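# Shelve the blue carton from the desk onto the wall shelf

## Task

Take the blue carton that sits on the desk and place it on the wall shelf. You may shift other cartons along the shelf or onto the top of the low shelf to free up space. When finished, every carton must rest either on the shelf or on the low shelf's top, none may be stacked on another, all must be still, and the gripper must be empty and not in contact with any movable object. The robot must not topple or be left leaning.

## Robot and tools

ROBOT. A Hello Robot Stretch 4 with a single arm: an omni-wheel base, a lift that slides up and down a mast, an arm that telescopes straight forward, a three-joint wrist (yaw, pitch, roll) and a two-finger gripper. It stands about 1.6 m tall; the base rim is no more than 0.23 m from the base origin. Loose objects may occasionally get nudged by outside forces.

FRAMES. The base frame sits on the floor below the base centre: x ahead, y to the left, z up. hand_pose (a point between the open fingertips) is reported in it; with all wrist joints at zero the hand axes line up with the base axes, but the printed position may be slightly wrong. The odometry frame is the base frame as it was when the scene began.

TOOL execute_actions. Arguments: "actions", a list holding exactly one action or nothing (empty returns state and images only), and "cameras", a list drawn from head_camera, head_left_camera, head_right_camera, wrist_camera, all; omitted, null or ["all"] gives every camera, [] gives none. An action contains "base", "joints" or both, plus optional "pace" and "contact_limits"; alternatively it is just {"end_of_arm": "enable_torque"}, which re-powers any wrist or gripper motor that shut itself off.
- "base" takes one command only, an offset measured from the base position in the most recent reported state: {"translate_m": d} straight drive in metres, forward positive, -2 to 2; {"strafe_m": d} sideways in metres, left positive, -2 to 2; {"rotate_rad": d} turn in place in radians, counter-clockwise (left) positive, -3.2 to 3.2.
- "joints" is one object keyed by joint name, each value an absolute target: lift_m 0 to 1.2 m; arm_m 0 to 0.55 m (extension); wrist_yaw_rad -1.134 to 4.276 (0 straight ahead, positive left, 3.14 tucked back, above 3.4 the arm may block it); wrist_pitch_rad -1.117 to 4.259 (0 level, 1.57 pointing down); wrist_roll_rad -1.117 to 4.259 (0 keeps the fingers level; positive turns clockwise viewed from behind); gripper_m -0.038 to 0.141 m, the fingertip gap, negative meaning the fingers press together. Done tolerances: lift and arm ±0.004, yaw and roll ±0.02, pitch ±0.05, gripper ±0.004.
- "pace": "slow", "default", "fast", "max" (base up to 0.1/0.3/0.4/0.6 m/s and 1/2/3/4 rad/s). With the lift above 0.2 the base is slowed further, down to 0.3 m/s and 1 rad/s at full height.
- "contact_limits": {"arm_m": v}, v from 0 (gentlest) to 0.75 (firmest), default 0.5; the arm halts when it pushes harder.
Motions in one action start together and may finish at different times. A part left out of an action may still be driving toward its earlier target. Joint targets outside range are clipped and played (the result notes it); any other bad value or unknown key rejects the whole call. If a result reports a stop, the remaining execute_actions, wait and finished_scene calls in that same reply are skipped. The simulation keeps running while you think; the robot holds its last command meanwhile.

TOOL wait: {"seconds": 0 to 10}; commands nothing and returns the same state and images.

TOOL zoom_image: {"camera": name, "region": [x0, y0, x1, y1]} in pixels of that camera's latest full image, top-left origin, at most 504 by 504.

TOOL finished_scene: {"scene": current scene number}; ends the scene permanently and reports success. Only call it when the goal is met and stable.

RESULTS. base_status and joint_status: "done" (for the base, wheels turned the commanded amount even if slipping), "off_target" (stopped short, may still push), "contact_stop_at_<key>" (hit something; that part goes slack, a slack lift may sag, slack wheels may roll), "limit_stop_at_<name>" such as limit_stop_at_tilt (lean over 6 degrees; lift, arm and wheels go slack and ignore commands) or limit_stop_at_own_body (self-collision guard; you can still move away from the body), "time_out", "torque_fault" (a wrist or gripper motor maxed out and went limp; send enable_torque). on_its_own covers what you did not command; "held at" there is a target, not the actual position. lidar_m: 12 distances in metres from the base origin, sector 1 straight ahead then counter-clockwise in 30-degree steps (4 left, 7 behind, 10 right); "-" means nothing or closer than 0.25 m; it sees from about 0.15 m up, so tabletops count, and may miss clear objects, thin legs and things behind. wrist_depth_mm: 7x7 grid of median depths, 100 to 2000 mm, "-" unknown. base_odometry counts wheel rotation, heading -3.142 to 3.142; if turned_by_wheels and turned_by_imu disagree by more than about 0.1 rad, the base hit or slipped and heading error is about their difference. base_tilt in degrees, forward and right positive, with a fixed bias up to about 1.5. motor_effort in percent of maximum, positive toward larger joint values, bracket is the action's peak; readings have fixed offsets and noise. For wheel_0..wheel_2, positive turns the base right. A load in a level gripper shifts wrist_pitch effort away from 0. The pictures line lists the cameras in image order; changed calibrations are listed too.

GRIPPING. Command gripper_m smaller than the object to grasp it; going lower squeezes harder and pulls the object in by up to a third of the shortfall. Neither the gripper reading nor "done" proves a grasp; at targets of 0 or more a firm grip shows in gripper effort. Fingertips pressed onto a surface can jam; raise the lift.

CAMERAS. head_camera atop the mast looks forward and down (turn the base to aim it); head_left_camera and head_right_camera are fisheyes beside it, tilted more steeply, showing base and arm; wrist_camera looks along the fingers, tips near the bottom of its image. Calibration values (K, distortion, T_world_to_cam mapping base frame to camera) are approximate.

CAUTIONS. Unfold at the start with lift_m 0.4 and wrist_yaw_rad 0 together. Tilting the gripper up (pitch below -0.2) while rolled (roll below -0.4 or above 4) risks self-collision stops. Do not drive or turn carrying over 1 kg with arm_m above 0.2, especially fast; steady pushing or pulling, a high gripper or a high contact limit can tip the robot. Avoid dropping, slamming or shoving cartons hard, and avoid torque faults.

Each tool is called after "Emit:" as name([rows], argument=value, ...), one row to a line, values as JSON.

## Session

Emit:
execute_actions(actions=[])

Scene clock: 0.00 s.
base_odometry: x=+0.000 y=+0.000 heading=+0.000 (m, m, rad; odometry frame)
turned_by_wheels: +0.000 (rad since the last result)
turned_by_imu: +0.000 (rad since the last result)
base_tilt: forward=-0.5 right=-0.4 (deg)
lidar_m: 2.56 2.09 1.94 1.99 2.08 1.19 1.23 1.54 1.39 1.42 1.84 2.50
base_status: not commanded
joint_positions: lift_m=+0.192 arm_m=-0.002 wrist_yaw_rad=+3.132 wrist_pitch_rad=-0.010 wrist_roll_rad=-0.016 gripper_m=+0.057
joint_status: not commanded
motor_effort: lift_m=+20 arm_m=-1 wrist_yaw_rad=+0 wrist_pitch_rad=-8 wrist_roll_rad=+1 gripper_m=-4 wheel_0=+0 wheel_1=-1 wheel_2=+1 (%)
hand_pose: x=-0.1190 y=+0.0903 z=+0.3735 quat_wxyz=(+0.005, +0.005, -0.008, +1.000) (m; base frame)
wrist_depth_mm: - 136 - - - 1756 1708 / - 120 170 1618 1983 1756 1618 / - 123 171 1808 1983 1430 1661 / 136 138 1863 - - 1863 1708 / 1708 - - - 1921 1863 1708 / 1160 1255 194 1281 195 1281 1281 / 809 809 866 106 904 831 866
pictures: head_camera, head_left_camera, head_right_camera, wrist_camera
camera_calibration (this result's frames):
wrist_camera: T_world_to_cam=[[0.0224228, 0.99967, 0.0125318, -0.0933143], [-0.00983545, 0.0127549, -0.99987, 0.429886], [-0.9997, 0.0222967, 0.0101182, 0.100065], [0, 0, 0, 1]] pos_world=[0.106355, 0.0855693, 0.429987]
Images, in order (width x height): head_camera 420x560, head_left_camera 420x672, head_right_camera 420x672, wrist_camera 616x392.

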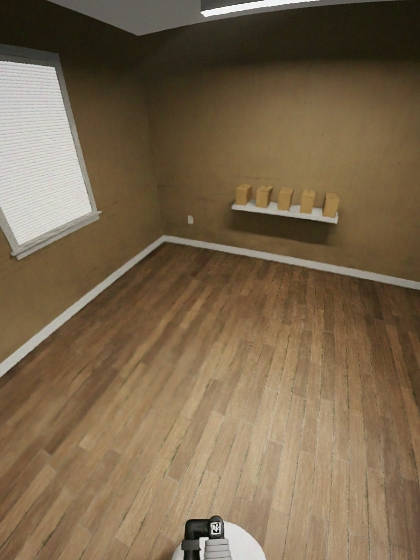

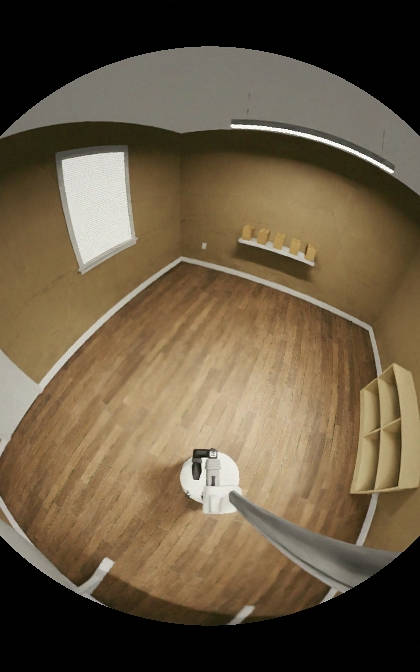

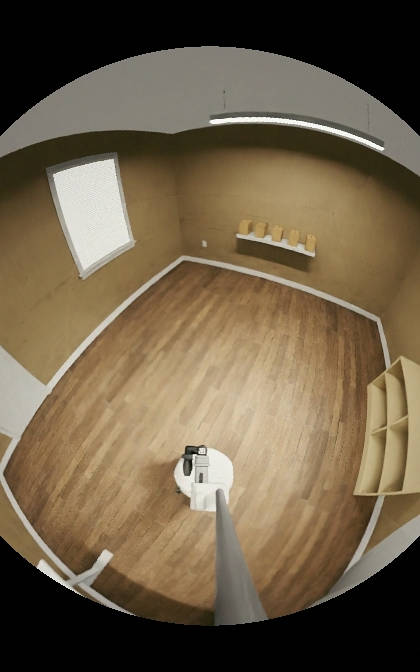

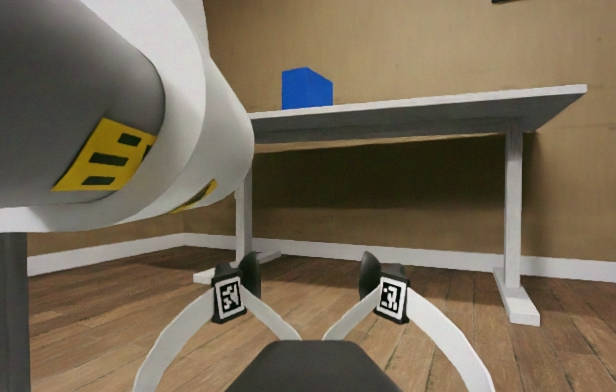

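Emit:
execute_actions([
  {"base":{"rotate_rad":-0.46},"joints":{"lift_m":0.72,"wrist_yaw_rad":0,"gripper_m":0.141},"pace":"fast"},
], cameras=[])

Emit:
execute_actions([
  {"base":{"translate_m":1.4},"pace":"max"},
], cameras=["wrist_camera","head_camera"])

Scene clock: 2.83 s.
base_odometry: x=+0.000 y=+0.000 heading=-0.459 (m, m, rad; odometry frame)
turned_by_wheels: -0.459 (rad since the last result)
turned_by_imu: -0.461 (rad since the last result)
base_tilt: forward=-0.3 right=-0.4 (deg)
lidar_m: 2.50 2.59 2.05 1.94 2.01 1.27 1.17 1.23 1.85 1.37 1.42 1.93
base_status: done
joint_positions: lift_m=+0.720 arm_m=-0.002 wrist_yaw_rad=+0.000 wrist_pitch_rad=-0.010 wrist_roll_rad=-0.016 gripper_m=+0.141
joint_status: all done
motor_effort: lift_m=+22(25) arm_m=-1(1) wrist_yaw_rad=-1(4) wrist_pitch_rad=-8(7) wrist_roll_rad=+0(1) gripper_m=-1(5) wheel_0=+5(9) wheel_1=+3(10) wheel_2=+3(9) (%)
hand_pose: x=+0.4571 y=-0.0873 z=+0.9010 quat_wxyz=(+1.000, -0.008, -0.005, +0.000) (m; base frame)
wrist_depth_mm: - - - - - - - / - - - - - - - / - - - - - - - / - - - - - - - / - - - - - - - / - - - - - - - / 1921 1921 1863 106 - 1808 1863
pictures: none
No camera images: the call's "cameras" was empty. Leave "cameras" out to get every camera's image.

Scene clock: 7.47 s.
base_odometry: x=+1.255 y=-0.620 heading=-0.459 (m, m, rad; odometry frame)
turned_by_wheels: +0.000 (rad since the last result)
turned_by_imu: +0.002 (rad since the last result)
base_tilt: forward=-0.5 right=-0.3 (deg)
lidar_m: 1.07 1.14 1.93 1.93 2.01 2.76 3.44 2.52 1.45 1.34 1.85 1.44
base_status: done
joint_positions: lift_m=+0.720 arm_m=-0.002 wrist_yaw_rad=+0.000 wrist_pitch_rad=-0.010 wrist_roll_rad=-0.016 gripper_m=+0.141
joint_status: not commanded
motor_effort: lift_m=+20(22) arm_m=-1(1) wrist_yaw_rad=+2(0) wrist_pitch_rad=-7(9) wrist_roll_rad=+1(1) gripper_m=+1(3) wheel_0=+4(10) wheel_1=+2(10) wheel_2=-1(13) (%)
hand_pose: x=+0.4571 y=-0.0874 z=+0.9012 quat_wxyz=(+1.000, -0.008, -0.005, +0.000) (m; base frame)
wrist_depth_mm: 1118 1118 1118 1138 1118 1138 1138 / 1118 1118 1118 1138 1138 1160 1160 / 1138 1118 1118 1160 1138 1138 1160 / 960 976 1118 1138 1160 1160 1160 / 878 891 891 891 1160 1160 1182 / 1138 1138 891 1138 1160 1182 1182 / 1138 1160 1160 106 1182 1182 1182
pictures: head_camera, wrist_camera
camera_calibration (this result's frames):
wrist_camera: T_world_to_cam=[[-0.0123465, -0.999845, 0.0125324, -0.0940639], [0.00993965, -0.0126554, -0.999871, 0.954119], [0.999874, -0.0122203, 0.0100944, -0.24244], [0, 0, 0, 1]] pos_world=[0.231765, -0.0849373, 0.957622]
Images, in order (width x height): head_camera 420x560, wrist_camera 616x392.

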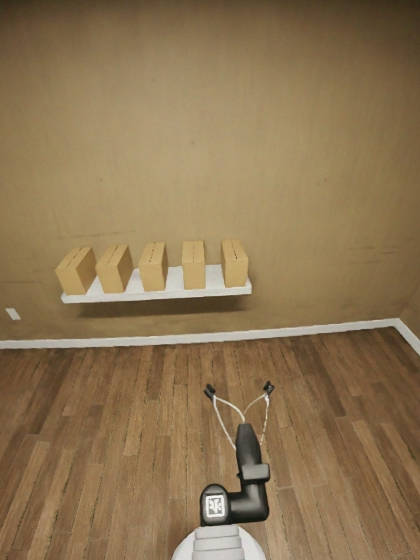

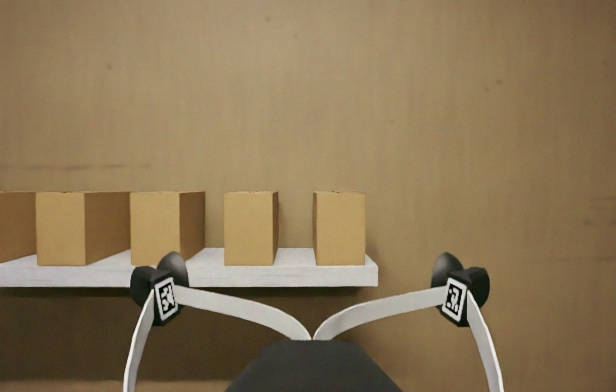

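Emit:
execute_actions([
  {"base":{"rotate_rad":0.035}},
], cameras=[])

Emit:
execute_actions([
  {"base":{"strafe_m":0.32},"pace":"fast"},
], cameras=[])

Emit:
execute_actions([
  {"base":{"translate_m":0.42},"pace":"fast"},
], cameras=["wrist_camera","head_camera"])

Scene clock: 8.30 s.
base_odometry: x=+1.255 y=-0.620 heading=-0.424 (m, m, rad; odometry frame)
turned_by_wheels: +0.035 (rad since the last result)
turned_by_imu: +0.035 (rad since the last result)
base_tilt: forward=-0.3 right=-0.6 (deg)
lidar_m: 1.08 1.16 2.00 1.92 2.03 2.87 3.43 2.42 1.39 1.36 1.86 1.15
base_status: done
joint_positions: lift_m=+0.720 arm_m=-0.002 wrist_yaw_rad=+0.000 wrist_pitch_rad=-0.010 wrist_roll_rad=-0.016 gripper_m=+0.141
joint_status: not commanded
motor_effort: lift_m=+20(20) arm_m=-1(1) wrist_yaw_rad=+0(1) wrist_pitch_rad=-6(7) wrist_roll_rad=+0(1) gripper_m=+1(2) wheel_0=-4(1) wheel_1=-1(7) wheel_2=+0(7) (%)
hand_pose: x=+0.4571 y=-0.0874 z=+0.9012 quat_wxyz=(+1.000, -0.008, -0.005, +0.000) (m; base frame)
wrist_depth_mm: 1118 1118 1138 1118 1118 1118 1098 / 1138 1138 1118 1118 1138 1098 1118 / 1138 1160 1138 1160 1138 1138 1138 / 1008 1042 1138 1138 1138 1138 1138 / 904 904 904 904 1160 1118 1138 / 1182 1182 891 1138 1138 1138 1138 / 1160 1160 1160 106 1182 1138 1138
pictures: none
No camera images: the call's "cameras" was empty. Leave "cameras" out to get every camera's image.

Scene clock: 10.30 s.
base_odometry: x=+1.387 y=-0.328 heading=-0.425 (m, m, rad; odometry frame)
turned_by_wheels: +0.000 (rad since the last result)
turned_by_imu: +0.000 (rad since the last result)
base_tilt: forward=-0.5 right=-0.4 (deg)
lidar_m: 1.08 1.17 1.69 1.60 1.68 2.39 3.42 2.73 1.74 1.68 1.88 1.17
base_status: done
joint_positions: lift_m=+0.720 arm_m=-0.002 wrist_yaw_rad=+0.000 wrist_pitch_rad=-0.010 wrist_roll_rad=-0.016 gripper_m=+0.141
joint_status: not commanded
motor_effort: lift_m=+20(21) arm_m=-1(1) wrist_yaw_rad=+1(0) wrist_pitch_rad=-7(7) wrist_roll_rad=-1(1) gripper_m=+1(1) wheel_0=-1(10) wheel_1=-3(14) wheel_2=+0(0) (%)
hand_pose: x=+0.4571 y=-0.0874 z=+0.9012 quat_wxyz=(+1.000, -0.008, -0.005, +0.000) (m; base frame)
wrist_depth_mm: 1138 1138 1118 1118 1138 1118 1118 / 1160 1138 1138 1138 1138 1160 1138 / 1160 1160 1160 1138 1160 1138 1138 / 1182 1078 1160 1160 1118 991 1138 / 1160 917 904 904 904 891 1138 / 1160 1160 1160 1160 904 1160 1118 / 1182 1160 1182 106 1160 1160 1160
pictures: none
No camera images: the call's "cameras" was empty. Leave "cameras" out to get every camera's image.

Scene clock: 12.70 s.
base_odometry: x=+1.770 y=-0.501 heading=-0.424 (m, m, rad; odometry frame)
turned_by_wheels: +0.001 (rad since the last result)
turned_by_imu: +0.001 (rad since the last result)
base_tilt: forward=-0.5 right=-0.5 (deg)
lidar_m: 0.68 0.73 1.41 1.58 1.71 2.39 3.91 2.39 1.74 1.88 1.32 0.71
base_status: done
joint_positions: lift_m=+0.720 arm_m=-0.002 wrist_yaw_rad=+0.000 wrist_pitch_rad=-0.010 wrist_roll_rad=-0.016 gripper_m=+0.141
joint_status: not commanded
motor_effort: lift_m=+20(20) arm_m=-1(1) wrist_yaw_rad=+0(0) wrist_pitch_rad=-8(7) wrist_roll_rad=-1(3) gripper_m=+1(1) wheel_0=+6(12) wheel_1=+1(7) wheel_2=+1(11) (%)
hand_pose: x=+0.4571 y=-0.0874 z=+0.9012 quat_wxyz=(+1.000, -0.008, -0.005, +0.000) (m; base frame)
wrist_depth_mm: 732 732 723 723 732 715 715 / 732 732 732 732 732 723 723 / 741 741 741 732 732 723 723 / 647 732 741 676 732 723 723 / 554 492 634 484 668 480 544 / 530 488 500 488 500 484 535 / 492 488 488 106 484 480 484
pictures: head_camera, wrist_camera
camera_calibration (this result's frames):
wrist_camera: T_world_to_cam=[[-0.0123818, -0.999845, 0.0125324, -0.094058], [0.00993895, -0.0126558, -0.999871, 0.954119], [0.999874, -0.0122556, 0.0100941, -0.24244], [0, 0, 0, 1]] pos_world=[0.231762, -0.0849395, 0.957622]
Images, in order (width x height): head_camera 420x560, wrist_camera 616x392.

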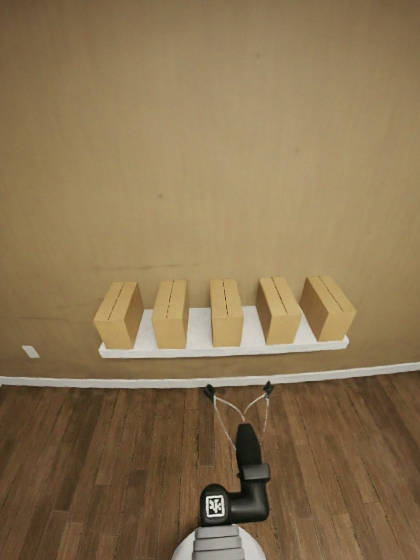

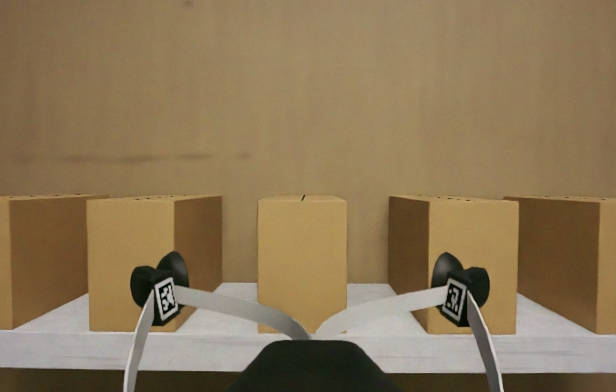

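Emit:
execute_actions([
  {"base":{"strafe_m":0.01},"joints":{"arm_m":0.295,"lift_m":0.71},"contact_limits":{"arm_m":0.25}},
], cameras=["wrist_camera"])

Emit:
execute_actions([
  {"joints":{"gripper_m":0.05}},
], cameras=[])

Emit:
execute_actions([
  {"joints":{"lift_m":0.725}},
], cameras=[])

Emit:
execute_actions([
  {"base":{"strafe_m":0.11},"pace":"slow"},
], cameras=["wrist_camera","head_camera"])

Scene clock: 15.13 s.
base_odometry: x=+1.774 y=-0.492 heading=-0.424 (m, m, rad; odometry frame)
turned_by_wheels: +0.000 (rad since the last result)
turned_by_imu: +0.000 (rad since the last result)
base_tilt: forward=-0.6 right=-0.5 (deg)
lidar_m: 0.69 0.74 1.42 1.60 1.66 2.40 3.90 2.94 1.74 1.86 1.33 0.72
base_status: done
joint_positions: lift_m=+0.710 arm_m=+0.294 wrist_yaw_rad=+0.000 wrist_pitch_rad=-0.010 wrist_roll_rad=-0.016 gripper_m=+0.141
joint_status: all done
motor_effort: lift_m=+17(19) arm_m=+5(6) wrist_yaw_rad=+1(0) wrist_pitch_rad=-6(8) wrist_roll_rad=+0(3) gripper_m=-2(0) wheel_0=-5(10) wheel_1=+3(9) wheel_2=+0(1) (%)
contact_limits: arm_m 0.25
hand_pose: x=+0.7534 y=-0.0874 z=+0.8914 quat_wxyz=(+1.000, -0.008, -0.005, +0.000) (m; base frame)
wrist_depth_mm: 439 436 436 433 433 430 430 / 439 442 436 436 436 433 433 / 442 442 442 439 439 436 436 / 296 384 442 312 439 424 329 / 224 310 192 191 191 340 260 / 224 274 193 192 192 298 260 / 224 309 340 106 193 342 259
pictures: wrist_camera
camera_calibration (this result's frames):
wrist_camera: T_world_to_cam=[[-0.0124601, -0.999844, 0.0125306, -0.0902284], [0.010074, -0.0126565, -0.999869, 0.941338], [0.999872, -0.0123322, 0.0102301, -0.538762], [0, 0, 0, 1]] pos_world=[0.528086, -0.0849443, 0.947857]
Images, in order (width x height): wrist_camera 616x392.

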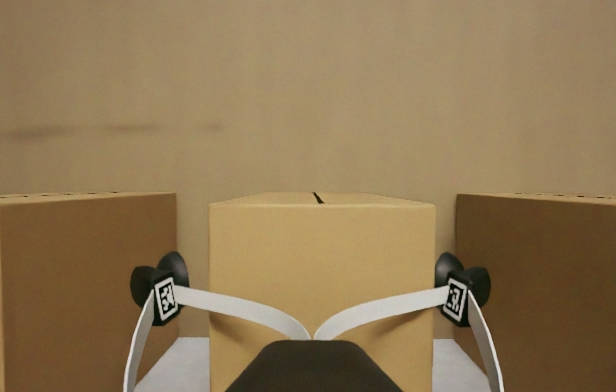

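Scene clock: 17.07 s.
base_odometry: x=+1.774 y=-0.492 heading=-0.424 (m, m, rad; odometry frame)
turned_by_wheels: +0.000 (rad since the last result)
turned_by_imu: +0.001 (rad since the last result)
base_tilt: forward=-0.4 right=-0.3 (deg)
lidar_m: 0.69 0.73 1.40 1.60 1.70 2.43 3.88 2.91 1.76 1.84 1.34 0.70
base_status: not commanded
joint_positions: lift_m=+0.710 arm_m=+0.294 wrist_yaw_rad=+0.000 wrist_pitch_rad=-0.010 wrist_roll_rad=-0.016 gripper_m=+0.051
joint_status: all done
motor_effort: lift_m=+17(18) arm_m=+5(5) wrist_yaw_rad=+0(1) wrist_pitch_rad=-7(6) wrist_roll_rad=+1(3) gripper_m=-23(25) wheel_0=-5(5) wheel_1=+3(3) wheel_2=+0(0) (%)
hand_pose: x=+0.7535 y=-0.0874 z=+0.8914 quat_wxyz=(+1.000, -0.008, -0.005, +0.000) (m; base frame)
wrist_depth_mm: 439 436 436 436 436 430 433 / 439 442 439 439 436 436 430 / 442 439 442 439 436 433 436 / 290 384 439 307 436 427 324 / 223 330 172 172 171 364 260 / 223 177 173 173 172 178 254 / 213 330 174 106 173 342 240
pictures: none
No camera images: the call's "cameras" was empty. Leave "cameras" out to get every camera's image.

Scene clock: 17.80 s.
base_odometry: x=+1.774 y=-0.492 heading=-0.424 (m, m, rad; odometry frame)
turned_by_wheels: +0.000 (rad since the last result)
turned_by_imu: +0.000 (rad since the last result)
base_tilt: forward=-0.4 right=-0.4 (deg)
lidar_m: 0.68 0.72 1.42 1.59 1.69 2.40 3.91 2.93 1.77 1.85 1.32 0.71
base_status: not commanded
joint_positions: lift_m=+0.725 arm_m=+0.294 wrist_yaw_rad=+0.000 wrist_pitch_rad=-0.009 wrist_roll_rad=-0.016 gripper_m=+0.051
joint_status: all done
motor_effort: lift_m=+23(23) arm_m=+5(5) wrist_yaw_rad=+1(1) wrist_pitch_rad=-11(12) wrist_roll_rad=+0(0) gripper_m=-23(23) wheel_0=-5(5) wheel_1=+3(3) wheel_2=+0(0) (%)
hand_pose: x=+0.7535 y=-0.0874 z=+0.9056 quat_wxyz=(+1.000, -0.008, -0.005, +0.000) (m; base frame)
wrist_depth_mm: 439 439 436 436 433 430 430 / 442 439 439 436 433 433 433 / 439 439 439 439 436 436 436 / 445 445 445 439 439 439 436 / 224 332 173 173 172 366 262 / 223 177 173 173 172 178 252 / 212 332 174 106 172 364 241
pictures: none
No camera images: the call's "cameras" was empty. Leave "cameras" out to get every camera's image.

Scene clock: 20.03 s.
base_odometry: x=+1.819 y=-0.392 heading=-0.424 (m, m, rad; odometry frame)
turned_by_wheels: +0.000 (rad since the last result)
turned_by_imu: +0.000 (rad since the last result)
base_tilt: forward=-0.3 right=-0.3 (deg)
lidar_m: 0.69 0.73 1.44 1.48 1.56 2.25 3.86 3.08 1.85 1.87 0.96 0.74
base_status: done
joint_positions: lift_m=+0.725 arm_m=+0.294 wrist_yaw_rad=+0.000 wrist_pitch_rad=-0.009 wrist_roll_rad=-0.016 gripper_m=+0.051
joint_status: not commanded
motor_effort: lift_m=+23(23) arm_m=+5(5) wrist_yaw_rad=+2(1) wrist_pitch_rad=-11(11) wrist_roll_rad=+1(1) gripper_m=-23(23) wheel_0=-6(7) wheel_1=+2(6) wheel_2=+0(0) (%)
hand_pose: x=+0.7534 y=-0.0876 z=+0.9056 quat_wxyz=(+1.000, -0.008, -0.004, +0.000) (m; base frame)
wrist_depth_mm: 442 439 439 436 436 436 433 / 439 442 439 439 439 439 436 / 445 445 442 442 442 442 439 / 449 445 445 442 442 439 439 / 192 189 174 173 172 445 413 / 193 177 174 172 172 178 410 / 195 190 174 106 172 410 370
pictures: head_camera, wrist_camera
camera_calibration (this result's frames):
wrist_camera: T_world_to_cam=[[-0.0129032, -0.999838, 0.0125496, -0.090222], [0.00856065, -0.0126606, -0.999883, 0.956634], [0.99988, -0.0127942, 0.00872263, -0.537563], [0, 0, 0, 1]] pos_world=[0.528145, -0.0849735, 0.962343]
Images, in order (width x height): head_camera 420x560, wrist_camera 616x392.

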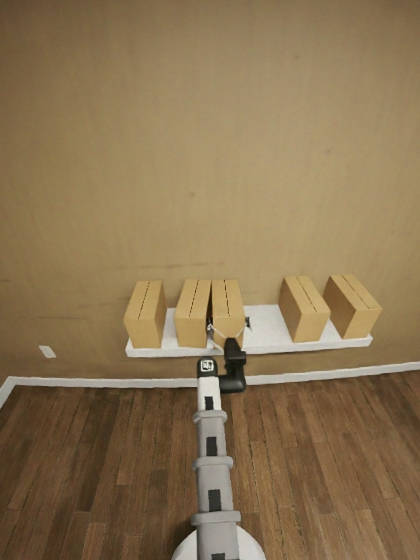

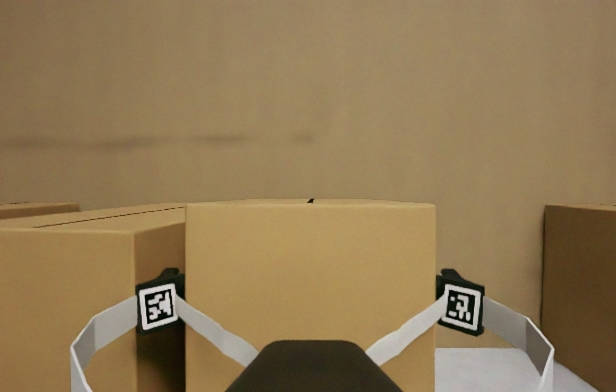

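Emit:
execute_actions([
  {"joints":{"lift_m":0.708},"pace":"slow"},
], cameras=[])

Emit:
execute_actions([
  {"joints":{"gripper_m":0.125}},
], cameras=[])

Emit:
execute_actions([
  {"joints":{"arm_m":0.0}},
], cameras=["wrist_camera","head_camera"])

Emit:
execute_actions([
  {"base":{"rotate_rad":3.0},"joints":{"gripper_m":0.141,"lift_m":0.68},"pace":"fast"},
], cameras=["wrist_camera","head_camera"])

Scene clock: 22.27 s.
base_odometry: x=+1.819 y=-0.392 heading=-0.424 (m, m, rad; odometry frame)
turned_by_wheels: +0.000 (rad since the last result)
turned_by_imu: +0.001 (rad since the last result)
base_tilt: forward=-0.3 right=-0.5 (deg)
lidar_m: 0.67 0.74 1.41 1.48 1.57 2.22 3.87 3.05 1.85 1.86 0.99 0.72
base_status: not commanded
joint_positions: lift_m=+0.708 arm_m=+0.294 wrist_yaw_rad=-0.001 wrist_pitch_rad=-0.012 wrist_roll_rad=-0.016 gripper_m=+0.051
joint_status: all done
motor_effort: lift_m=+16(22) arm_m=+5(5) wrist_yaw_rad=+2(2) wrist_pitch_rad=-1(12) wrist_roll_rad=+1(1) gripper_m=-24(23) wheel_0=-6(6) wheel_1=+2(2) wheel_2=+0(0) (%)
hand_pose: x=+0.7534 y=-0.0876 z=+0.8901 quat_wxyz=(+1.000, -0.008, -0.006, +0.000) (m; base frame)
wrist_depth_mm: 439 439 439 439 436 436 433 / 445 442 442 442 442 436 436 / 445 445 442 445 442 439 439 / 366 298 306 314 442 439 439 / 192 187 173 172 172 445 410 / 193 176 173 173 172 178 413 / 195 190 174 106 173 384 357
pictures: none
No camera images: the call's "cameras" was empty. Leave "cameras" out to get every camera's image.

Scene clock: 23.93 s.
base_odometry: x=+1.819 y=-0.392 heading=-0.424 (m, m, rad; odometry frame)
turned_by_wheels: +0.000 (rad since the last result)
turned_by_imu: +0.001 (rad since the last result)
base_tilt: forward=-0.3 right=-0.4 (deg)
lidar_m: 0.70 0.70 1.43 1.49 1.54 2.24 3.86 3.10 1.85 1.87 0.98 0.73
base_status: not commanded
joint_positions: lift_m=+0.708 arm_m=+0.294 wrist_yaw_rad=-0.001 wrist_pitch_rad=-0.011 wrist_roll_rad=-0.016 gripper_m=+0.125
joint_status: all done
motor_effort: lift_m=+17(17) arm_m=+5(5) wrist_yaw_rad=+2(2) wrist_pitch_rad=-5(5) wrist_roll_rad=+2(0) gripper_m=+1(25) wheel_0=-6(6) wheel_1=+2(2) wheel_2=+0(0) (%)
hand_pose: x=+0.7534 y=-0.0876 z=+0.8896 quat_wxyz=(+1.000, -0.008, -0.005, +0.000) (m; base frame)
wrist_depth_mm: 445 439 439 439 436 436 436 / 442 442 442 442 439 436 436 / 449 445 445 439 439 442 439 / 245 251 274 260 445 442 442 / 187 206 194 194 194 445 410 / 188 186 195 195 194 445 413 / 189 196 197 106 195 379 373
pictures: none
No camera images: the call's "cameras" was empty. Leave "cameras" out to get every camera's image.

Scene clock: 25.93 s.
base_odometry: x=+1.819 y=-0.392 heading=-0.424 (m, m, rad; odometry frame)
turned_by_wheels: +0.000 (rad since the last result)
turned_by_imu: +0.001 (rad since the last result)
base_tilt: forward=-0.3 right=-0.3 (deg)
lidar_m: 0.69 0.73 1.42 1.49 1.56 2.24 3.88 3.08 1.86 1.85 0.96 0.73
base_status: not commanded
joint_positions: lift_m=+0.708 arm_m=+0.001 wrist_yaw_rad=+0.000 wrist_pitch_rad=-0.010 wrist_roll_rad=-0.016 gripper_m=+0.125
joint_status: all done
motor_effort: lift_m=+17(17) arm_m=-5(5) wrist_yaw_rad=+2(1) wrist_pitch_rad=-8(8) wrist_roll_rad=-1(1) gripper_m=+1(0) wheel_0=-6(6) wheel_1=+2(2) wheel_2=+0(0) (%)
hand_pose: x=+0.4603 y=-0.0875 z=+0.8894 quat_wxyz=(+1.000, -0.008, -0.005, +0.000) (m; base frame)
wrist_depth_mm: 741 732 723 723 715 723 715 / 741 732 732 732 732 723 715 / 741 732 732 732 732 723 723 / 488 549 549 488 732 683 480 / 492 496 488 488 732 539 484 / 496 492 480 488 484 484 484 / 750 488 750 106 480 480 615
pictures: head_camera, wrist_camera
camera_calibration (this result's frames):
wrist_camera: T_world_to_cam=[[-0.0125804, -0.999842, 0.0125331, -0.0938377], [0.0098712, -0.0126576, -0.999871, 0.942367], [0.999872, -0.0124551, 0.0100289, -0.245472], [0, 0, 0, 1]] pos_world=[0.234957, -0.0849521, 0.945883]
Images, in order (width x height): head_camera 420x560, wrist_camera 616x392.

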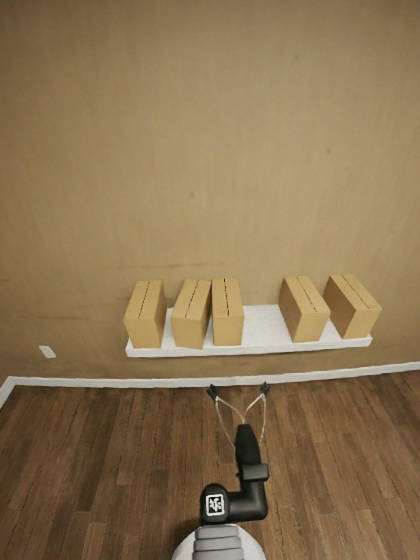

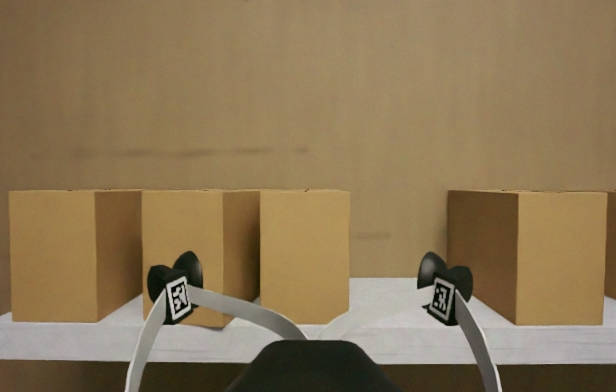

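Scene clock: 28.43 s.
base_odometry: x=+1.819 y=-0.392 heading=+2.575 (m, m, rad; odometry frame)
turned_by_wheels: +2.999 (rad since the last result)
turned_by_imu: +3.019 (rad since the last result)
base_tilt: forward=-0.5 right=-0.5 (deg)
lidar_m: 2.98 3.02 1.99 1.88 1.59 0.77 0.69 0.71 1.21 1.44 1.47 1.94
base_status: done
joint_positions: lift_m=+0.680 arm_m=+0.001 wrist_yaw_rad=+0.000 wrist_pitch_rad=-0.010 wrist_roll_rad=-0.016 gripper_m=+0.141
joint_status: all done
motor_effort: lift_m=+19(18) arm_m=-5(5) wrist_yaw_rad=+1(1) wrist_pitch_rad=-8(7) wrist_roll_rad=+2(1) gripper_m=+0(1) wheel_0=-4(15) wheel_1=-4(9) wheel_2=-2(11) (%)
hand_pose: x=+0.4603 y=-0.0874 z=+0.8613 quat_wxyz=(+1.000, -0.008, -0.005, +0.000) (m; base frame)
wrist_depth_mm: - - - - - - 1661 / - - - - - - 1618 / - - - - - - 1618 / - - - - - - 1708 / - - - - - - 1708 / - - - - - 1983 1661 / 1863 1808 1863 106 1863 1756 1661
pictures: head_camera, wrist_camera
camera_calibration (this result's frames):
wrist_camera: T_world_to_cam=[[-0.0122609, -0.999846, 0.0125332, -0.0935403], [0.00987782, -0.0126547, -0.999871, 0.91425], [0.999876, -0.0121355, 0.0100315, -0.245195], [0, 0, 0, 1]] pos_world=[0.234986, -0.0849319, 0.917764]
Images, in order (width x height): head_camera 420x560, wrist_camera 616x392.

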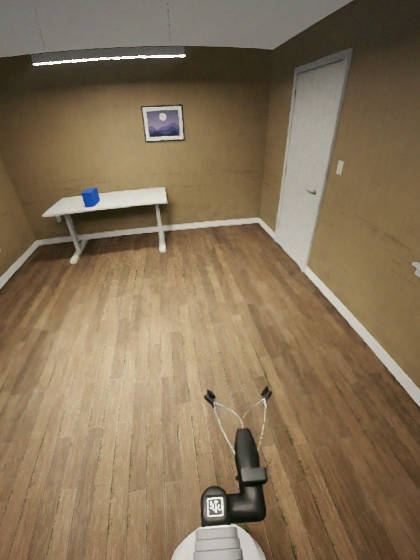

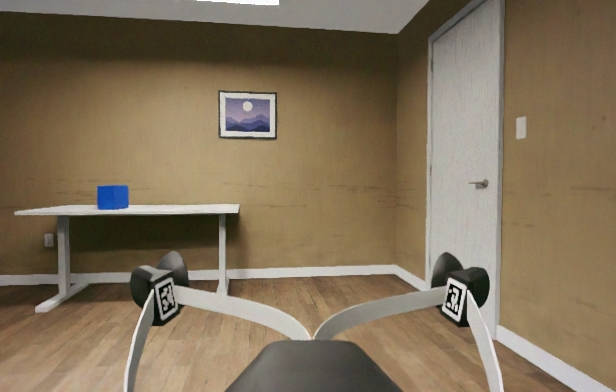

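Emit:
execute_actions([
  {"base":{"rotate_rad":0.45},"pace":"fast"},
], cameras=[])

Emit:
execute_actions([
  {"base":{"translate_m":1.9},"pace":"max"},
], cameras=["wrist_camera","head_camera"])

Scene clock: 29.83 s.
base_odometry: x=+1.819 y=-0.392 heading=+3.024 (m, m, rad; odometry frame)
turned_by_wheels: +0.449 (rad since the last result)
turned_by_imu: +0.453 (rad since the last result)
base_tilt: forward=-0.2 right=-0.5 (deg)
lidar_m: 3.01 2.06 1.85 1.77 0.81 0.68 0.72 1.17 1.50 1.47 1.84 2.95
base_status: done
joint_positions: lift_m=+0.680 arm_m=+0.001 wrist_yaw_rad=+0.000 wrist_pitch_rad=-0.010 wrist_roll_rad=-0.016 gripper_m=+0.141
joint_status: not commanded
motor_effort: lift_m=+18(19) arm_m=-5(5) wrist_yaw_rad=+0(1) wrist_pitch_rad=-7(8) wrist_roll_rad=+0(1) gripper_m=+0(1) wheel_0=-3(10) wheel_1=-4(12) wheel_2=-2(9) (%)
hand_pose: x=+0.4603 y=-0.0874 z=+0.8613 quat_wxyz=(+1.000, -0.008, -0.005, +0.000) (m; base frame)
wrist_depth_mm: - - - - - - - / - - - - - - - / - - - - - - - / - - - - - - - / - - - - - - - / 1983 - - - - - - / 1756 1808 1808 106 1921 1708 1808
pictures: none
No camera images: the call's "cameras" was empty. Leave "cameras" out to get every camera's image.

Scene clock: 35.47 s.
base_odometry: x=-0.068 y=-0.170 heading=+3.025 (m, m, rad; odometry frame)
turned_by_wheels: +0.001 (rad since the last result)
turned_by_imu: +0.001 (rad since the last result)
base_tilt: forward=-0.5 right=-0.3 (deg)
lidar_m: 1.18 1.43 1.59 1.23 1.52 2.51 2.78 2.32 2.09 2.11 2.20 1.16
base_status: done
joint_positions: lift_m=+0.680 arm_m=+0.001 wrist_yaw_rad=+0.000 wrist_pitch_rad=-0.010 wrist_roll_rad=-0.016 gripper_m=+0.141
joint_status: not commanded
motor_effort: lift_m=+20(20) arm_m=-5(5) wrist_yaw_rad=+0(0) wrist_pitch_rad=-8(7) wrist_roll_rad=+3(3) gripper_m=+1(0) wheel_0=+4(12) wheel_1=+1(9) wheel_2=+1(14) (%)
hand_pose: x=+0.4603 y=-0.0874 z=+0.8612 quat_wxyz=(+1.000, -0.008, -0.005, +0.000) (m; base frame)
wrist_depth_mm: 1576 - 1921 1808 1708 1576 1464 / 1618 - 1983 1756 1708 1537 1430 / 1618 - 1921 1808 1661 1576 1499 / 1618 - 1983 1756 1708 1537 1464 / 1618 1863 1430 1098 1255 1042 1042 / 1661 1863 1464 1756 1661 1576 1464 / 1576 1863 1756 106 1661 1576 1464
pictures: head_camera, wrist_camera
camera_calibration (this result's frames):
wrist_camera: T_world_to_cam=[[-0.0123457, -0.999845, 0.012532, -0.0935239], [0.00997878, -0.0126555, -0.99987, 0.914128], [0.999874, -0.012219, 0.0101335, -0.24524], [0, 0, 0, 1]] pos_world=[0.234933, -0.0849372, 0.917666]
Images, in order (width x height): head_camera 420x560, wrist_camera 616x392.

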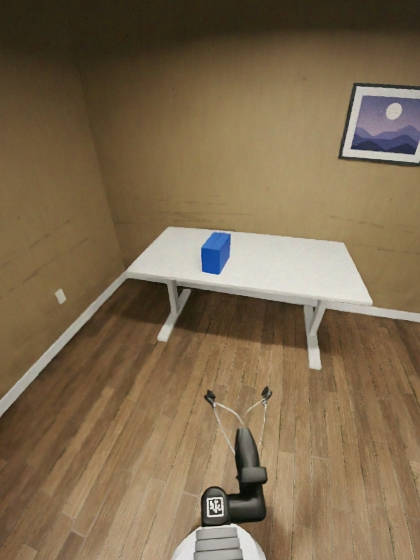

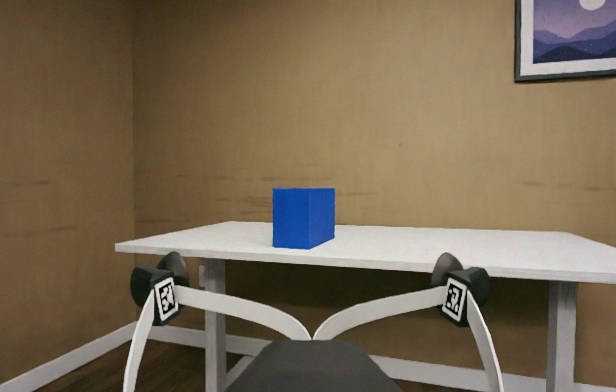

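Emit:
execute_actions([
  {"base":{"rotate_rad":-0.4},"joints":{"lift_m":0.665},"pace":"fast"},
], cameras=[])

Emit:
execute_actions([
  {"base":{"strafe_m":0.573},"pace":"fast"},
], cameras=[])

Emit:
execute_actions([
  {"base":{"translate_m":0.5},"pace":"fast"},
], cameras=["wrist_camera","head_camera"])

Scene clock: 36.87 s.
base_odometry: x=-0.068 y=-0.170 heading=+2.625 (m, m, rad; odometry frame)
turned_by_wheels: -0.399 (rad since the last result)
turned_by_imu: -0.401 (rad since the last result)
base_tilt: forward=-0.4 right=-0.5 (deg)
lidar_m: 1.16 1.18 1.72 1.23 1.23 1.65 2.75 2.56 2.24 2.10 2.10 1.26
base_status: done
joint_positions: lift_m=+0.665 arm_m=+0.001 wrist_yaw_rad=+0.000 wrist_pitch_rad=-0.010 wrist_roll_rad=-0.016 gripper_m=+0.141
joint_status: all done
motor_effort: lift_m=+18(19) arm_m=-5(5) wrist_yaw_rad=+0(2) wrist_pitch_rad=-8(8) wrist_roll_rad=-1(1) gripper_m=+2(1) wheel_0=+5(7) wheel_1=+1(12) wheel_2=+3(8) (%)
hand_pose: x=+0.4603 y=-0.0874 z=+0.8464 quat_wxyz=(+1.000, -0.008, -0.005, +0.000) (m; base frame)
wrist_depth_mm: 1618 1661 1708 1708 1756 1808 1863 / 1661 1708 1708 1756 1756 1808 1921 / 1661 1661 1756 1756 1756 1863 1863 / 1618 1118 1708 1756 1808 1808 1863 / 1118 991 1430 1464 1336 1808 1863 / 1661 1661 1756 1756 1366 1863 1863 / 1661 1708 1708 106 1808 1708 1863
pictures: none
No camera images: the call's "cameras" was empty. Leave "cameras" out to get every camera's image.

Scene clock: 39.50 s.
base_odometry: x=-0.351 y=-0.668 heading=+2.625 (m, m, rad; odometry frame)
turned_by_wheels: +0.000 (rad since the last result)
turned_by_imu: +0.000 (rad since the last result)
base_tilt: forward=-0.5 right=-0.4 (deg)
lidar_m: 1.12 1.15 1.09 1.03 0.66 0.88 2.79 2.62 2.83 2.64 2.72 1.23
base_status: done
joint_positions: lift_m=+0.665 arm_m=+0.001 wrist_yaw_rad=+0.000 wrist_pitch_rad=-0.010 wrist_roll_rad=-0.016 gripper_m=+0.141
joint_status: not commanded
motor_effort: lift_m=+18(18) arm_m=-5(5) wrist_yaw_rad=-1(1) wrist_pitch_rad=-6(8) wrist_roll_rad=-1(1) gripper_m=+0(2) wheel_0=-1(18) wheel_1=+0(15) wheel_2=+1(0) (%)
hand_pose: x=+0.4603 y=-0.0874 z=+0.8463 quat_wxyz=(+1.000, -0.008, -0.005, +0.000) (m; base frame)
wrist_depth_mm: 1576 1618 1661 1708 1708 1756 1863 / 1576 1618 1661 1708 1756 1756 1808 / 1576 1661 1661 1661 1756 1756 1808 / 1618 1661 1661 1708 1756 1808 1808 / 1618 946 1138 1025 1430 1160 1808 / 1661 1618 1708 1756 1756 1366 1863 / 1618 1661 1661 106 1708 1576 1808
pictures: none
No camera images: the call's "cameras" was empty. Leave "cameras" out to get every camera's image.

Scene clock: 42.07 s.
base_odometry: x=-0.786 y=-0.422 heading=+2.626 (m, m, rad; odometry frame)
turned_by_wheels: +0.001 (rad since the last result)
turned_by_imu: +0.001 (rad since the last result)
base_tilt: forward=-0.6 right=-0.5 (deg)
lidar_m: 0.62 0.64 1.14 1.05 1.05 0.97 3.31 3.19 2.80 2.62 1.04 0.68
base_status: done
joint_positions: lift_m=+0.665 arm_m=+0.001 wrist_yaw_rad=+0.000 wrist_pitch_rad=-0.010 wrist_roll_rad=-0.016 gripper_m=+0.141
joint_status: not commanded
motor_effort: lift_m=+18(18) arm_m=-5(5) wrist_yaw_rad=+1(1) wrist_pitch_rad=-7(7) wrist_roll_rad=+2(2) gripper_m=+2(2) wheel_0=+4(13) wheel_1=+3(8) wheel_2=+0(15) (%)
hand_pose: x=+0.4603 y=-0.0874 z=+0.8463 quat_wxyz=(+1.000, -0.008, -0.005, +0.000) (m; base frame)
wrist_depth_mm: 1138 1160 1182 1205 1229 1255 1255 / 1138 1160 1182 1205 1229 1281 1308 / 1160 1160 1205 1229 1255 1281 1308 / 1138 1182 1182 508 1229 1281 1308 / 1138 946 946 508 960 960 960 / 517 439 445 508 445 452 525 / 407 407 1229 106 1281 1308 1336
pictures: head_camera, wrist_camera
camera_calibration (this result's frames):
wrist_camera: T_world_to_cam=[[-0.0124045, -0.999845, 0.0125321, -0.0933275], [0.00997806, -0.0126562, -0.99987, 0.89926], [0.999873, -0.0122778, 0.0101335, -0.245087], [0, 0, 0, 1]] pos_world=[0.234925, -0.0849409, 0.902796]
Images, in order (width x height): head_camera 420x560, wrist_camera 616x392.

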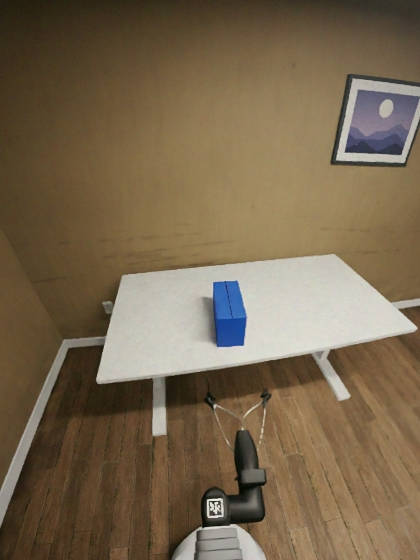

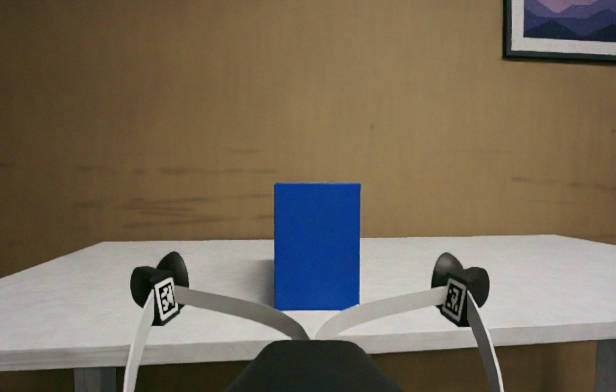

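Emit:
execute_actions([
  {"base":{"strafe_m":-0.01},"joints":{"arm_m":0.325},"contact_limits":{"arm_m":0.25}},
], cameras=["wrist_camera"])

Emit:
execute_actions([
  {"joints":{"gripper_m":0.05}},
], cameras=["wrist_camera"])

Emit:
execute_actions([
  {"joints":{"lift_m":0.745}},
], cameras=[])

Emit:
execute_actions([
  {"joints":{"arm_m":0.0},"base":{"translate_m":-0.3}},
], cameras=["wrist_camera","head_camera"])

Scene clock: 44.57 s.
base_odometry: x=-0.781 y=-0.413 heading=+2.626 (m, m, rad; odometry frame)
turned_by_wheels: +0.000 (rad since the last result)
turned_by_imu: +0.001 (rad since the last result)
base_tilt: forward=-0.3 right=-0.4 (deg)
lidar_m: 0.61 0.65 1.15 1.07 1.07 0.99 3.30 3.20 2.79 2.59 1.01 0.68
base_status: done
joint_positions: lift_m=+0.665 arm_m=+0.324 wrist_yaw_rad=+0.000 wrist_pitch_rad=-0.010 wrist_roll_rad=-0.016 gripper_m=+0.141
joint_status: all done
motor_effort: lift_m=+18(18) arm_m=+5(6) wrist_yaw_rad=-1(1) wrist_pitch_rad=-7(7) wrist_roll_rad=+1(0) gripper_m=+2(0) wheel_0=+6(9) wheel_1=-3(6) wheel_2=+0(0) (%)
contact_limits: arm_m 0.25
hand_pose: x=+0.7834 y=-0.0874 z=+0.8464 quat_wxyz=(+1.000, -0.008, -0.005, +0.000) (m; base frame)
wrist_depth_mm: 842 854 878 891 917 931 946 / 842 854 878 904 917 946 976 / 842 866 891 904 931 946 960 / 854 866 878 190 191 931 960 / 854 866 190 191 191 946 946 / 508 436 190 191 192 439 512 / 353 353 317 106 194 353 355
pictures: wrist_camera
camera_calibration (this result's frames):
wrist_camera: T_world_to_cam=[[-0.0125345, -0.999843, 0.0125307, -0.0892534], [0.0100747, -0.0126573, -0.999869, 0.895987], [0.999871, -0.0124066, 0.0102318, -0.568278], [0, 0, 0, 1]] pos_world=[0.558059, -0.084949, 0.902803]
Images, in order (width x height): wrist_camera 616x392.

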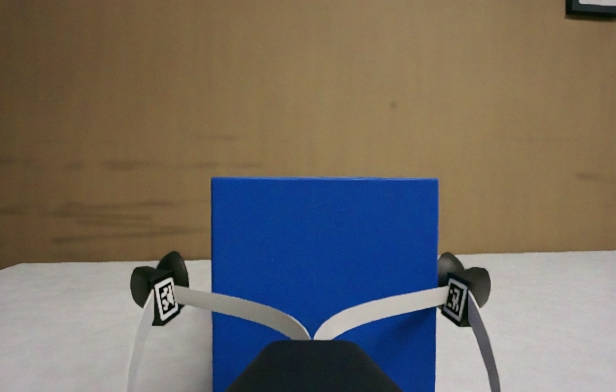

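Scene clock: 46.50 s.
base_odometry: x=-0.781 y=-0.413 heading=+2.626 (m, m, rad; odometry frame)
turned_by_wheels: +0.000 (rad since the last result)
turned_by_imu: +0.001 (rad since the last result)
base_tilt: forward=-0.3 right=-0.6 (deg)
lidar_m: 0.61 0.62 1.13 1.08 1.06 0.99 3.29 3.20 2.81 2.57 1.03 0.68
base_status: not commanded
joint_positions: lift_m=+0.665 arm_m=+0.324 wrist_yaw_rad=+0.000 wrist_pitch_rad=-0.010 wrist_roll_rad=-0.016 gripper_m=+0.051
joint_status: all done
motor_effort: lift_m=+18(18) arm_m=+5(5) wrist_yaw_rad=+0(1) wrist_pitch_rad=-7(7) wrist_roll_rad=+2(2) gripper_m=-24(25) wheel_0=+6(6) wheel_1=-3(3) wheel_2=+0(0) (%)
hand_pose: x=+0.7834 y=-0.0874 z=+0.8464 quat_wxyz=(+1.000, -0.008, -0.005, +0.000) (m; base frame)
wrist_depth_mm: 842 854 878 904 917 931 946 / 842 854 878 891 917 946 960 / 842 866 878 904 917 946 976 / 842 866 171 171 171 960 960 / 854 878 172 172 173 946 960 / 508 176 173 173 173 175 517 / 349 353 174 106 174 355 334
pictures: wrist_camera
camera_calibration (this result's frames):
wrist_camera: T_world_to_cam=[[-0.0125043, -0.999843, 0.0125311, -0.0892684], [0.0100641, -0.0126573, -0.999869, 0.895992], [0.999871, -0.0123766, 0.0102207, -0.568293], [0, 0, 0, 1]] pos_world=[0.558086, -0.0849471, 0.902802]
Images, in order (width x height): wrist_camera 616x392.

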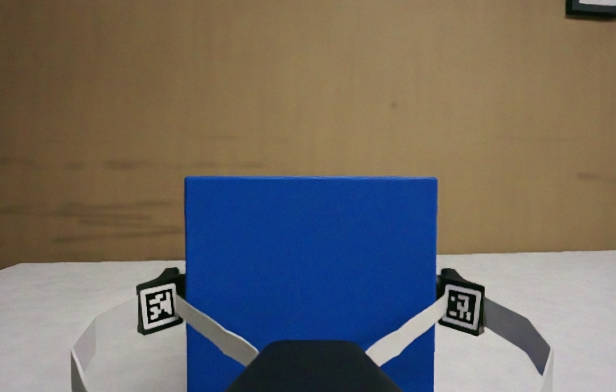

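Scene clock: 47.80 s.
base_odometry: x=-0.781 y=-0.413 heading=+2.626 (m, m, rad; odometry frame)
turned_by_wheels: +0.000 (rad since the last result)
turned_by_imu: +0.000 (rad since the last result)
base_tilt: forward=-0.3 right=-0.5 (deg)
lidar_m: 0.63 0.64 1.14 1.08 1.04 0.96 3.30 3.15 2.81 2.59 1.03 0.69
base_status: not commanded
joint_positions: lift_m=+0.745 arm_m=+0.324 wrist_yaw_rad=+0.000 wrist_pitch_rad=-0.009 wrist_roll_rad=-0.016 gripper_m=+0.051
joint_status: all done
motor_effort: lift_m=+22(24) arm_m=+5(5) wrist_yaw_rad=+0(0) wrist_pitch_rad=-13(13) wrist_roll_rad=+2(1) gripper_m=-26(24) wheel_0=+6(6) wheel_1=-3(3) wheel_2=+0(0) (%)
hand_pose: x=+0.7835 y=-0.0874 z=+0.9255 quat_wxyz=(+1.000, -0.008, -0.004, +0.000) (m; base frame)
wrist_depth_mm: 831 854 878 891 917 931 946 / 831 866 878 891 917 931 960 / 854 866 878 904 917 946 960 / 854 866 173 173 173 946 960 / 854 866 173 173 173 946 976 / 732 176 173 173 173 177 741 / 504 504 173 106 173 512 484
pictures: none
No camera images: the call's "cameras" was empty. Leave "cameras" out to get every camera's image.

Scene clock: 50.27 s.
base_odometry: x=-0.520 y=-0.561 heading=+2.625 (m, m, rad; odometry frame)
turned_by_wheels: -0.001 (rad since the last result)
turned_by_imu: +0.000 (rad since the last result)
base_tilt: forward=-0.5 right=-0.3 (deg)
lidar_m: 0.38 0.94 1.14 1.05 0.78 0.88 2.99 2.84 2.84 2.64 2.66 0.38
base_status: done
joint_positions: lift_m=+0.745 arm_m=+0.001 wrist_yaw_rad=+0.000 wrist_pitch_rad=-0.008 wrist_roll_rad=-0.016 gripper_m=+0.051
joint_status: all done
motor_effort: lift_m=+22(22) arm_m=-5(7) wrist_yaw_rad=+1(1) wrist_pitch_rad=-11(12) wrist_roll_rad=+2(0) gripper_m=-27(21) wheel_0=-6(8) wheel_1=-2(6) wheel_2=+2(14) (%)
hand_pose: x=+0.4603 y=-0.0875 z=+0.9255 quat_wxyz=(+1.000, -0.008, -0.004, +0.000) (m; base frame)
wrist_depth_mm: 1430 1464 1464 1464 1537 1576 1537 / 1430 1430 1499 1499 1537 1537 1576 / 1430 1430 1499 1499 1537 1618 1618 / 1464 1499 173 173 173 1576 1576 / 1430 1464 173 173 173 1366 1618 / 820 177 173 173 173 177 917 / 1430 1499 173 106 173 1618 1661
pictures: head_camera, wrist_camera
camera_calibration (this result's frames):
wrist_camera: T_world_to_cam=[[-0.0126731, -0.999841, 0.0125561, -0.0943018], [0.00806789, -0.0126589, -0.999887, 0.979272], [0.999887, -0.0125704, 0.00822703, -0.244152], [0, 0, 0, 1]] pos_world=[0.235029, -0.0849594, 0.982354]
Images, in order (width x height): head_camera 420x560, wrist_camera 616x392.

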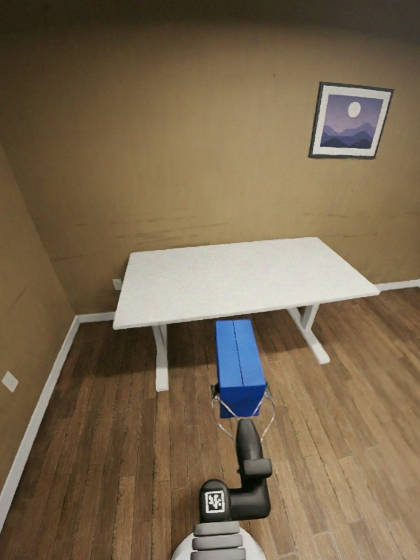

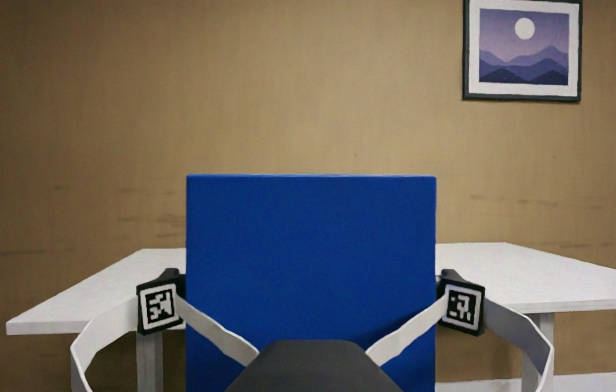

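Emit:
execute_actions([
  {"base":{"rotate_rad":-2.54}},
], cameras=[])

Emit:
execute_actions([
  {"base":{"translate_m":1.96},"pace":"fast"},
], cameras=[])

Emit:
execute_actions([
  {"base":{"rotate_rad":-0.52}},
], cameras=["wrist_camera","head_camera"])

Scene clock: 53.13 s.
base_odometry: x=-0.520 y=-0.561 heading=+0.086 (m, m, rad; odometry frame)
turned_by_wheels: -2.539 (rad since the last result)
turned_by_imu: -2.555 (rad since the last result)
base_tilt: forward=-0.4 right=-0.3 (deg)
lidar_m: 0.39 2.74 2.63 1.41 1.00 0.93 0.96 1.07 1.04 0.76 1.00 0.42
base_status: done
joint_positions: lift_m=+0.745 arm_m=+0.001 wrist_yaw_rad=+0.000 wrist_pitch_rad=-0.008 wrist_roll_rad=-0.016 gripper_m=+0.051
joint_status: not commanded
motor_effort: lift_m=+22(22) arm_m=-5(5) wrist_yaw_rad=+1(2) wrist_pitch_rad=-12(13) wrist_roll_rad=+2(0) gripper_m=-22(26) wheel_0=+4(11) wheel_1=+3(10) wheel_2=+3(8) (%)
hand_pose: x=+0.4603 y=-0.0875 z=+0.9255 quat_wxyz=(+1.000, -0.008, -0.004, +0.000) (m; base frame)
wrist_depth_mm: - - - - - - - / - - - - - - - / - - - - - - - / - - 173 173 173 - - / - - 173 173 173 - - / - 177 173 173 173 177 - / 1983 1921 173 106 173 1983 1863
pictures: none
No camera images: the call's "cameras" was empty. Leave "cameras" out to get every camera's image.

Scene clock: 59.40 s.
base_odometry: x=+1.433 y=-0.392 heading=+0.087 (m, m, rad; odometry frame)
turned_by_wheels: +0.001 (rad since the last result)
turned_by_imu: +0.002 (rad since the last result)
base_tilt: forward=-0.3 right=-0.4 (deg)
lidar_m: 0.39 1.70 1.62 1.73 2.42 2.66 2.91 1.74 1.64 1.83 1.08 0.40
base_status: done
joint_positions: lift_m=+0.745 arm_m=+0.001 wrist_yaw_rad=+0.000 wrist_pitch_rad=-0.008 wrist_roll_rad=-0.016 gripper_m=+0.051
joint_status: not commanded
motor_effort: lift_m=+21(22) arm_m=-5(5) wrist_yaw_rad=+0(1) wrist_pitch_rad=-13(12) wrist_roll_rad=+2(1) gripper_m=-25(25) wheel_0=+3(9) wheel_1=+3(10) wheel_2=+0(13) (%)
hand_pose: x=+0.4603 y=-0.0874 z=+0.9255 quat_wxyz=(+1.000, -0.008, -0.004, +0.000) (m; base frame)
wrist_depth_mm: 1397 1661 1366 1205 1078 976 866 / 1397 1618 1430 1205 1078 960 866 / 1464 1661 1430 1229 1078 976 878 / 1464 1661 173 173 173 946 866 / 1430 1661 173 173 173 750 878 / 1430 177 173 173 173 176 707 / 1397 1618 173 106 173 1008 878
pictures: none
No camera images: the call's "cameras" was empty. Leave "cameras" out to get every camera's image.

Scene clock: 60.70 s.
base_odometry: x=+1.433 y=-0.392 heading=-0.433 (m, m, rad; odometry frame)
turned_by_wheels: -0.519 (rad since the last result)
turned_by_imu: -0.522 (rad since the last result)
base_tilt: forward=-0.5 right=-0.3 (deg)
lidar_m: 0.38 1.11 1.71 1.63 1.71 2.43 3.49 2.79 1.75 1.63 1.85 0.39
base_status: done
joint_positions: lift_m=+0.745 arm_m=+0.001 wrist_yaw_rad=+0.000 wrist_pitch_rad=-0.008 wrist_roll_rad=-0.016 gripper_m=+0.051
joint_status: not commanded
motor_effort: lift_m=+22(22) arm_m=-5(5) wrist_yaw_rad=+0(1) wrist_pitch_rad=-13(12) wrist_roll_rad=+2(0) gripper_m=-24(26) wheel_0=+4(8) wheel_1=+3(11) wheel_2=+4(8) (%)
hand_pose: x=+0.4602 y=-0.0875 z=+0.9255 quat_wxyz=(+1.000, -0.008, -0.004, +0.000) (m; base frame)
wrist_depth_mm: 1078 1078 1078 1078 1060 1060 1060 / 1078 1078 1078 1060 1078 1060 1078 / 1078 1078 1098 1078 1098 1078 1060 / 1098 1078 173 173 173 1078 1078 / 1098 854 173 173 173 842 1098 / 1078 177 173 173 173 176 1098 / 1098 1098 173 106 173 1118 1098
pictures: head_camera, wrist_camera
camera_calibration (this result's frames):
wrist_camera: T_world_to_cam=[[-0.0126626, -0.999841, 0.0125645, -0.0943126], [0.00806826, -0.0126673, -0.999887, 0.979328], [0.999887, -0.0125598, 0.00822738, -0.244121], [0, 0, 0, 1]] pos_world=[0.234998, -0.0849582, 0.982411]
Images, in order (width x height): head_camera 420x560, wrist_camera 616x392.

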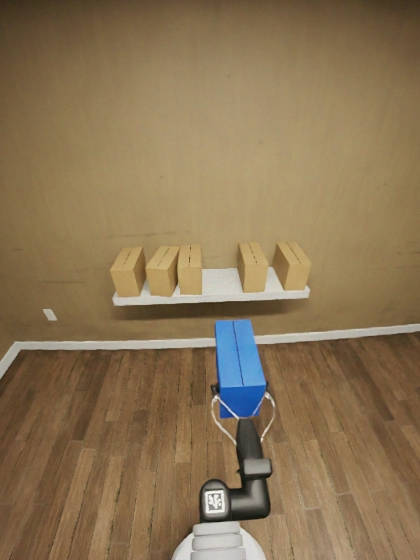

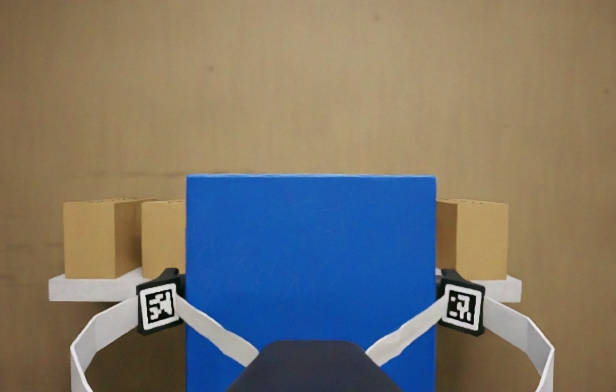

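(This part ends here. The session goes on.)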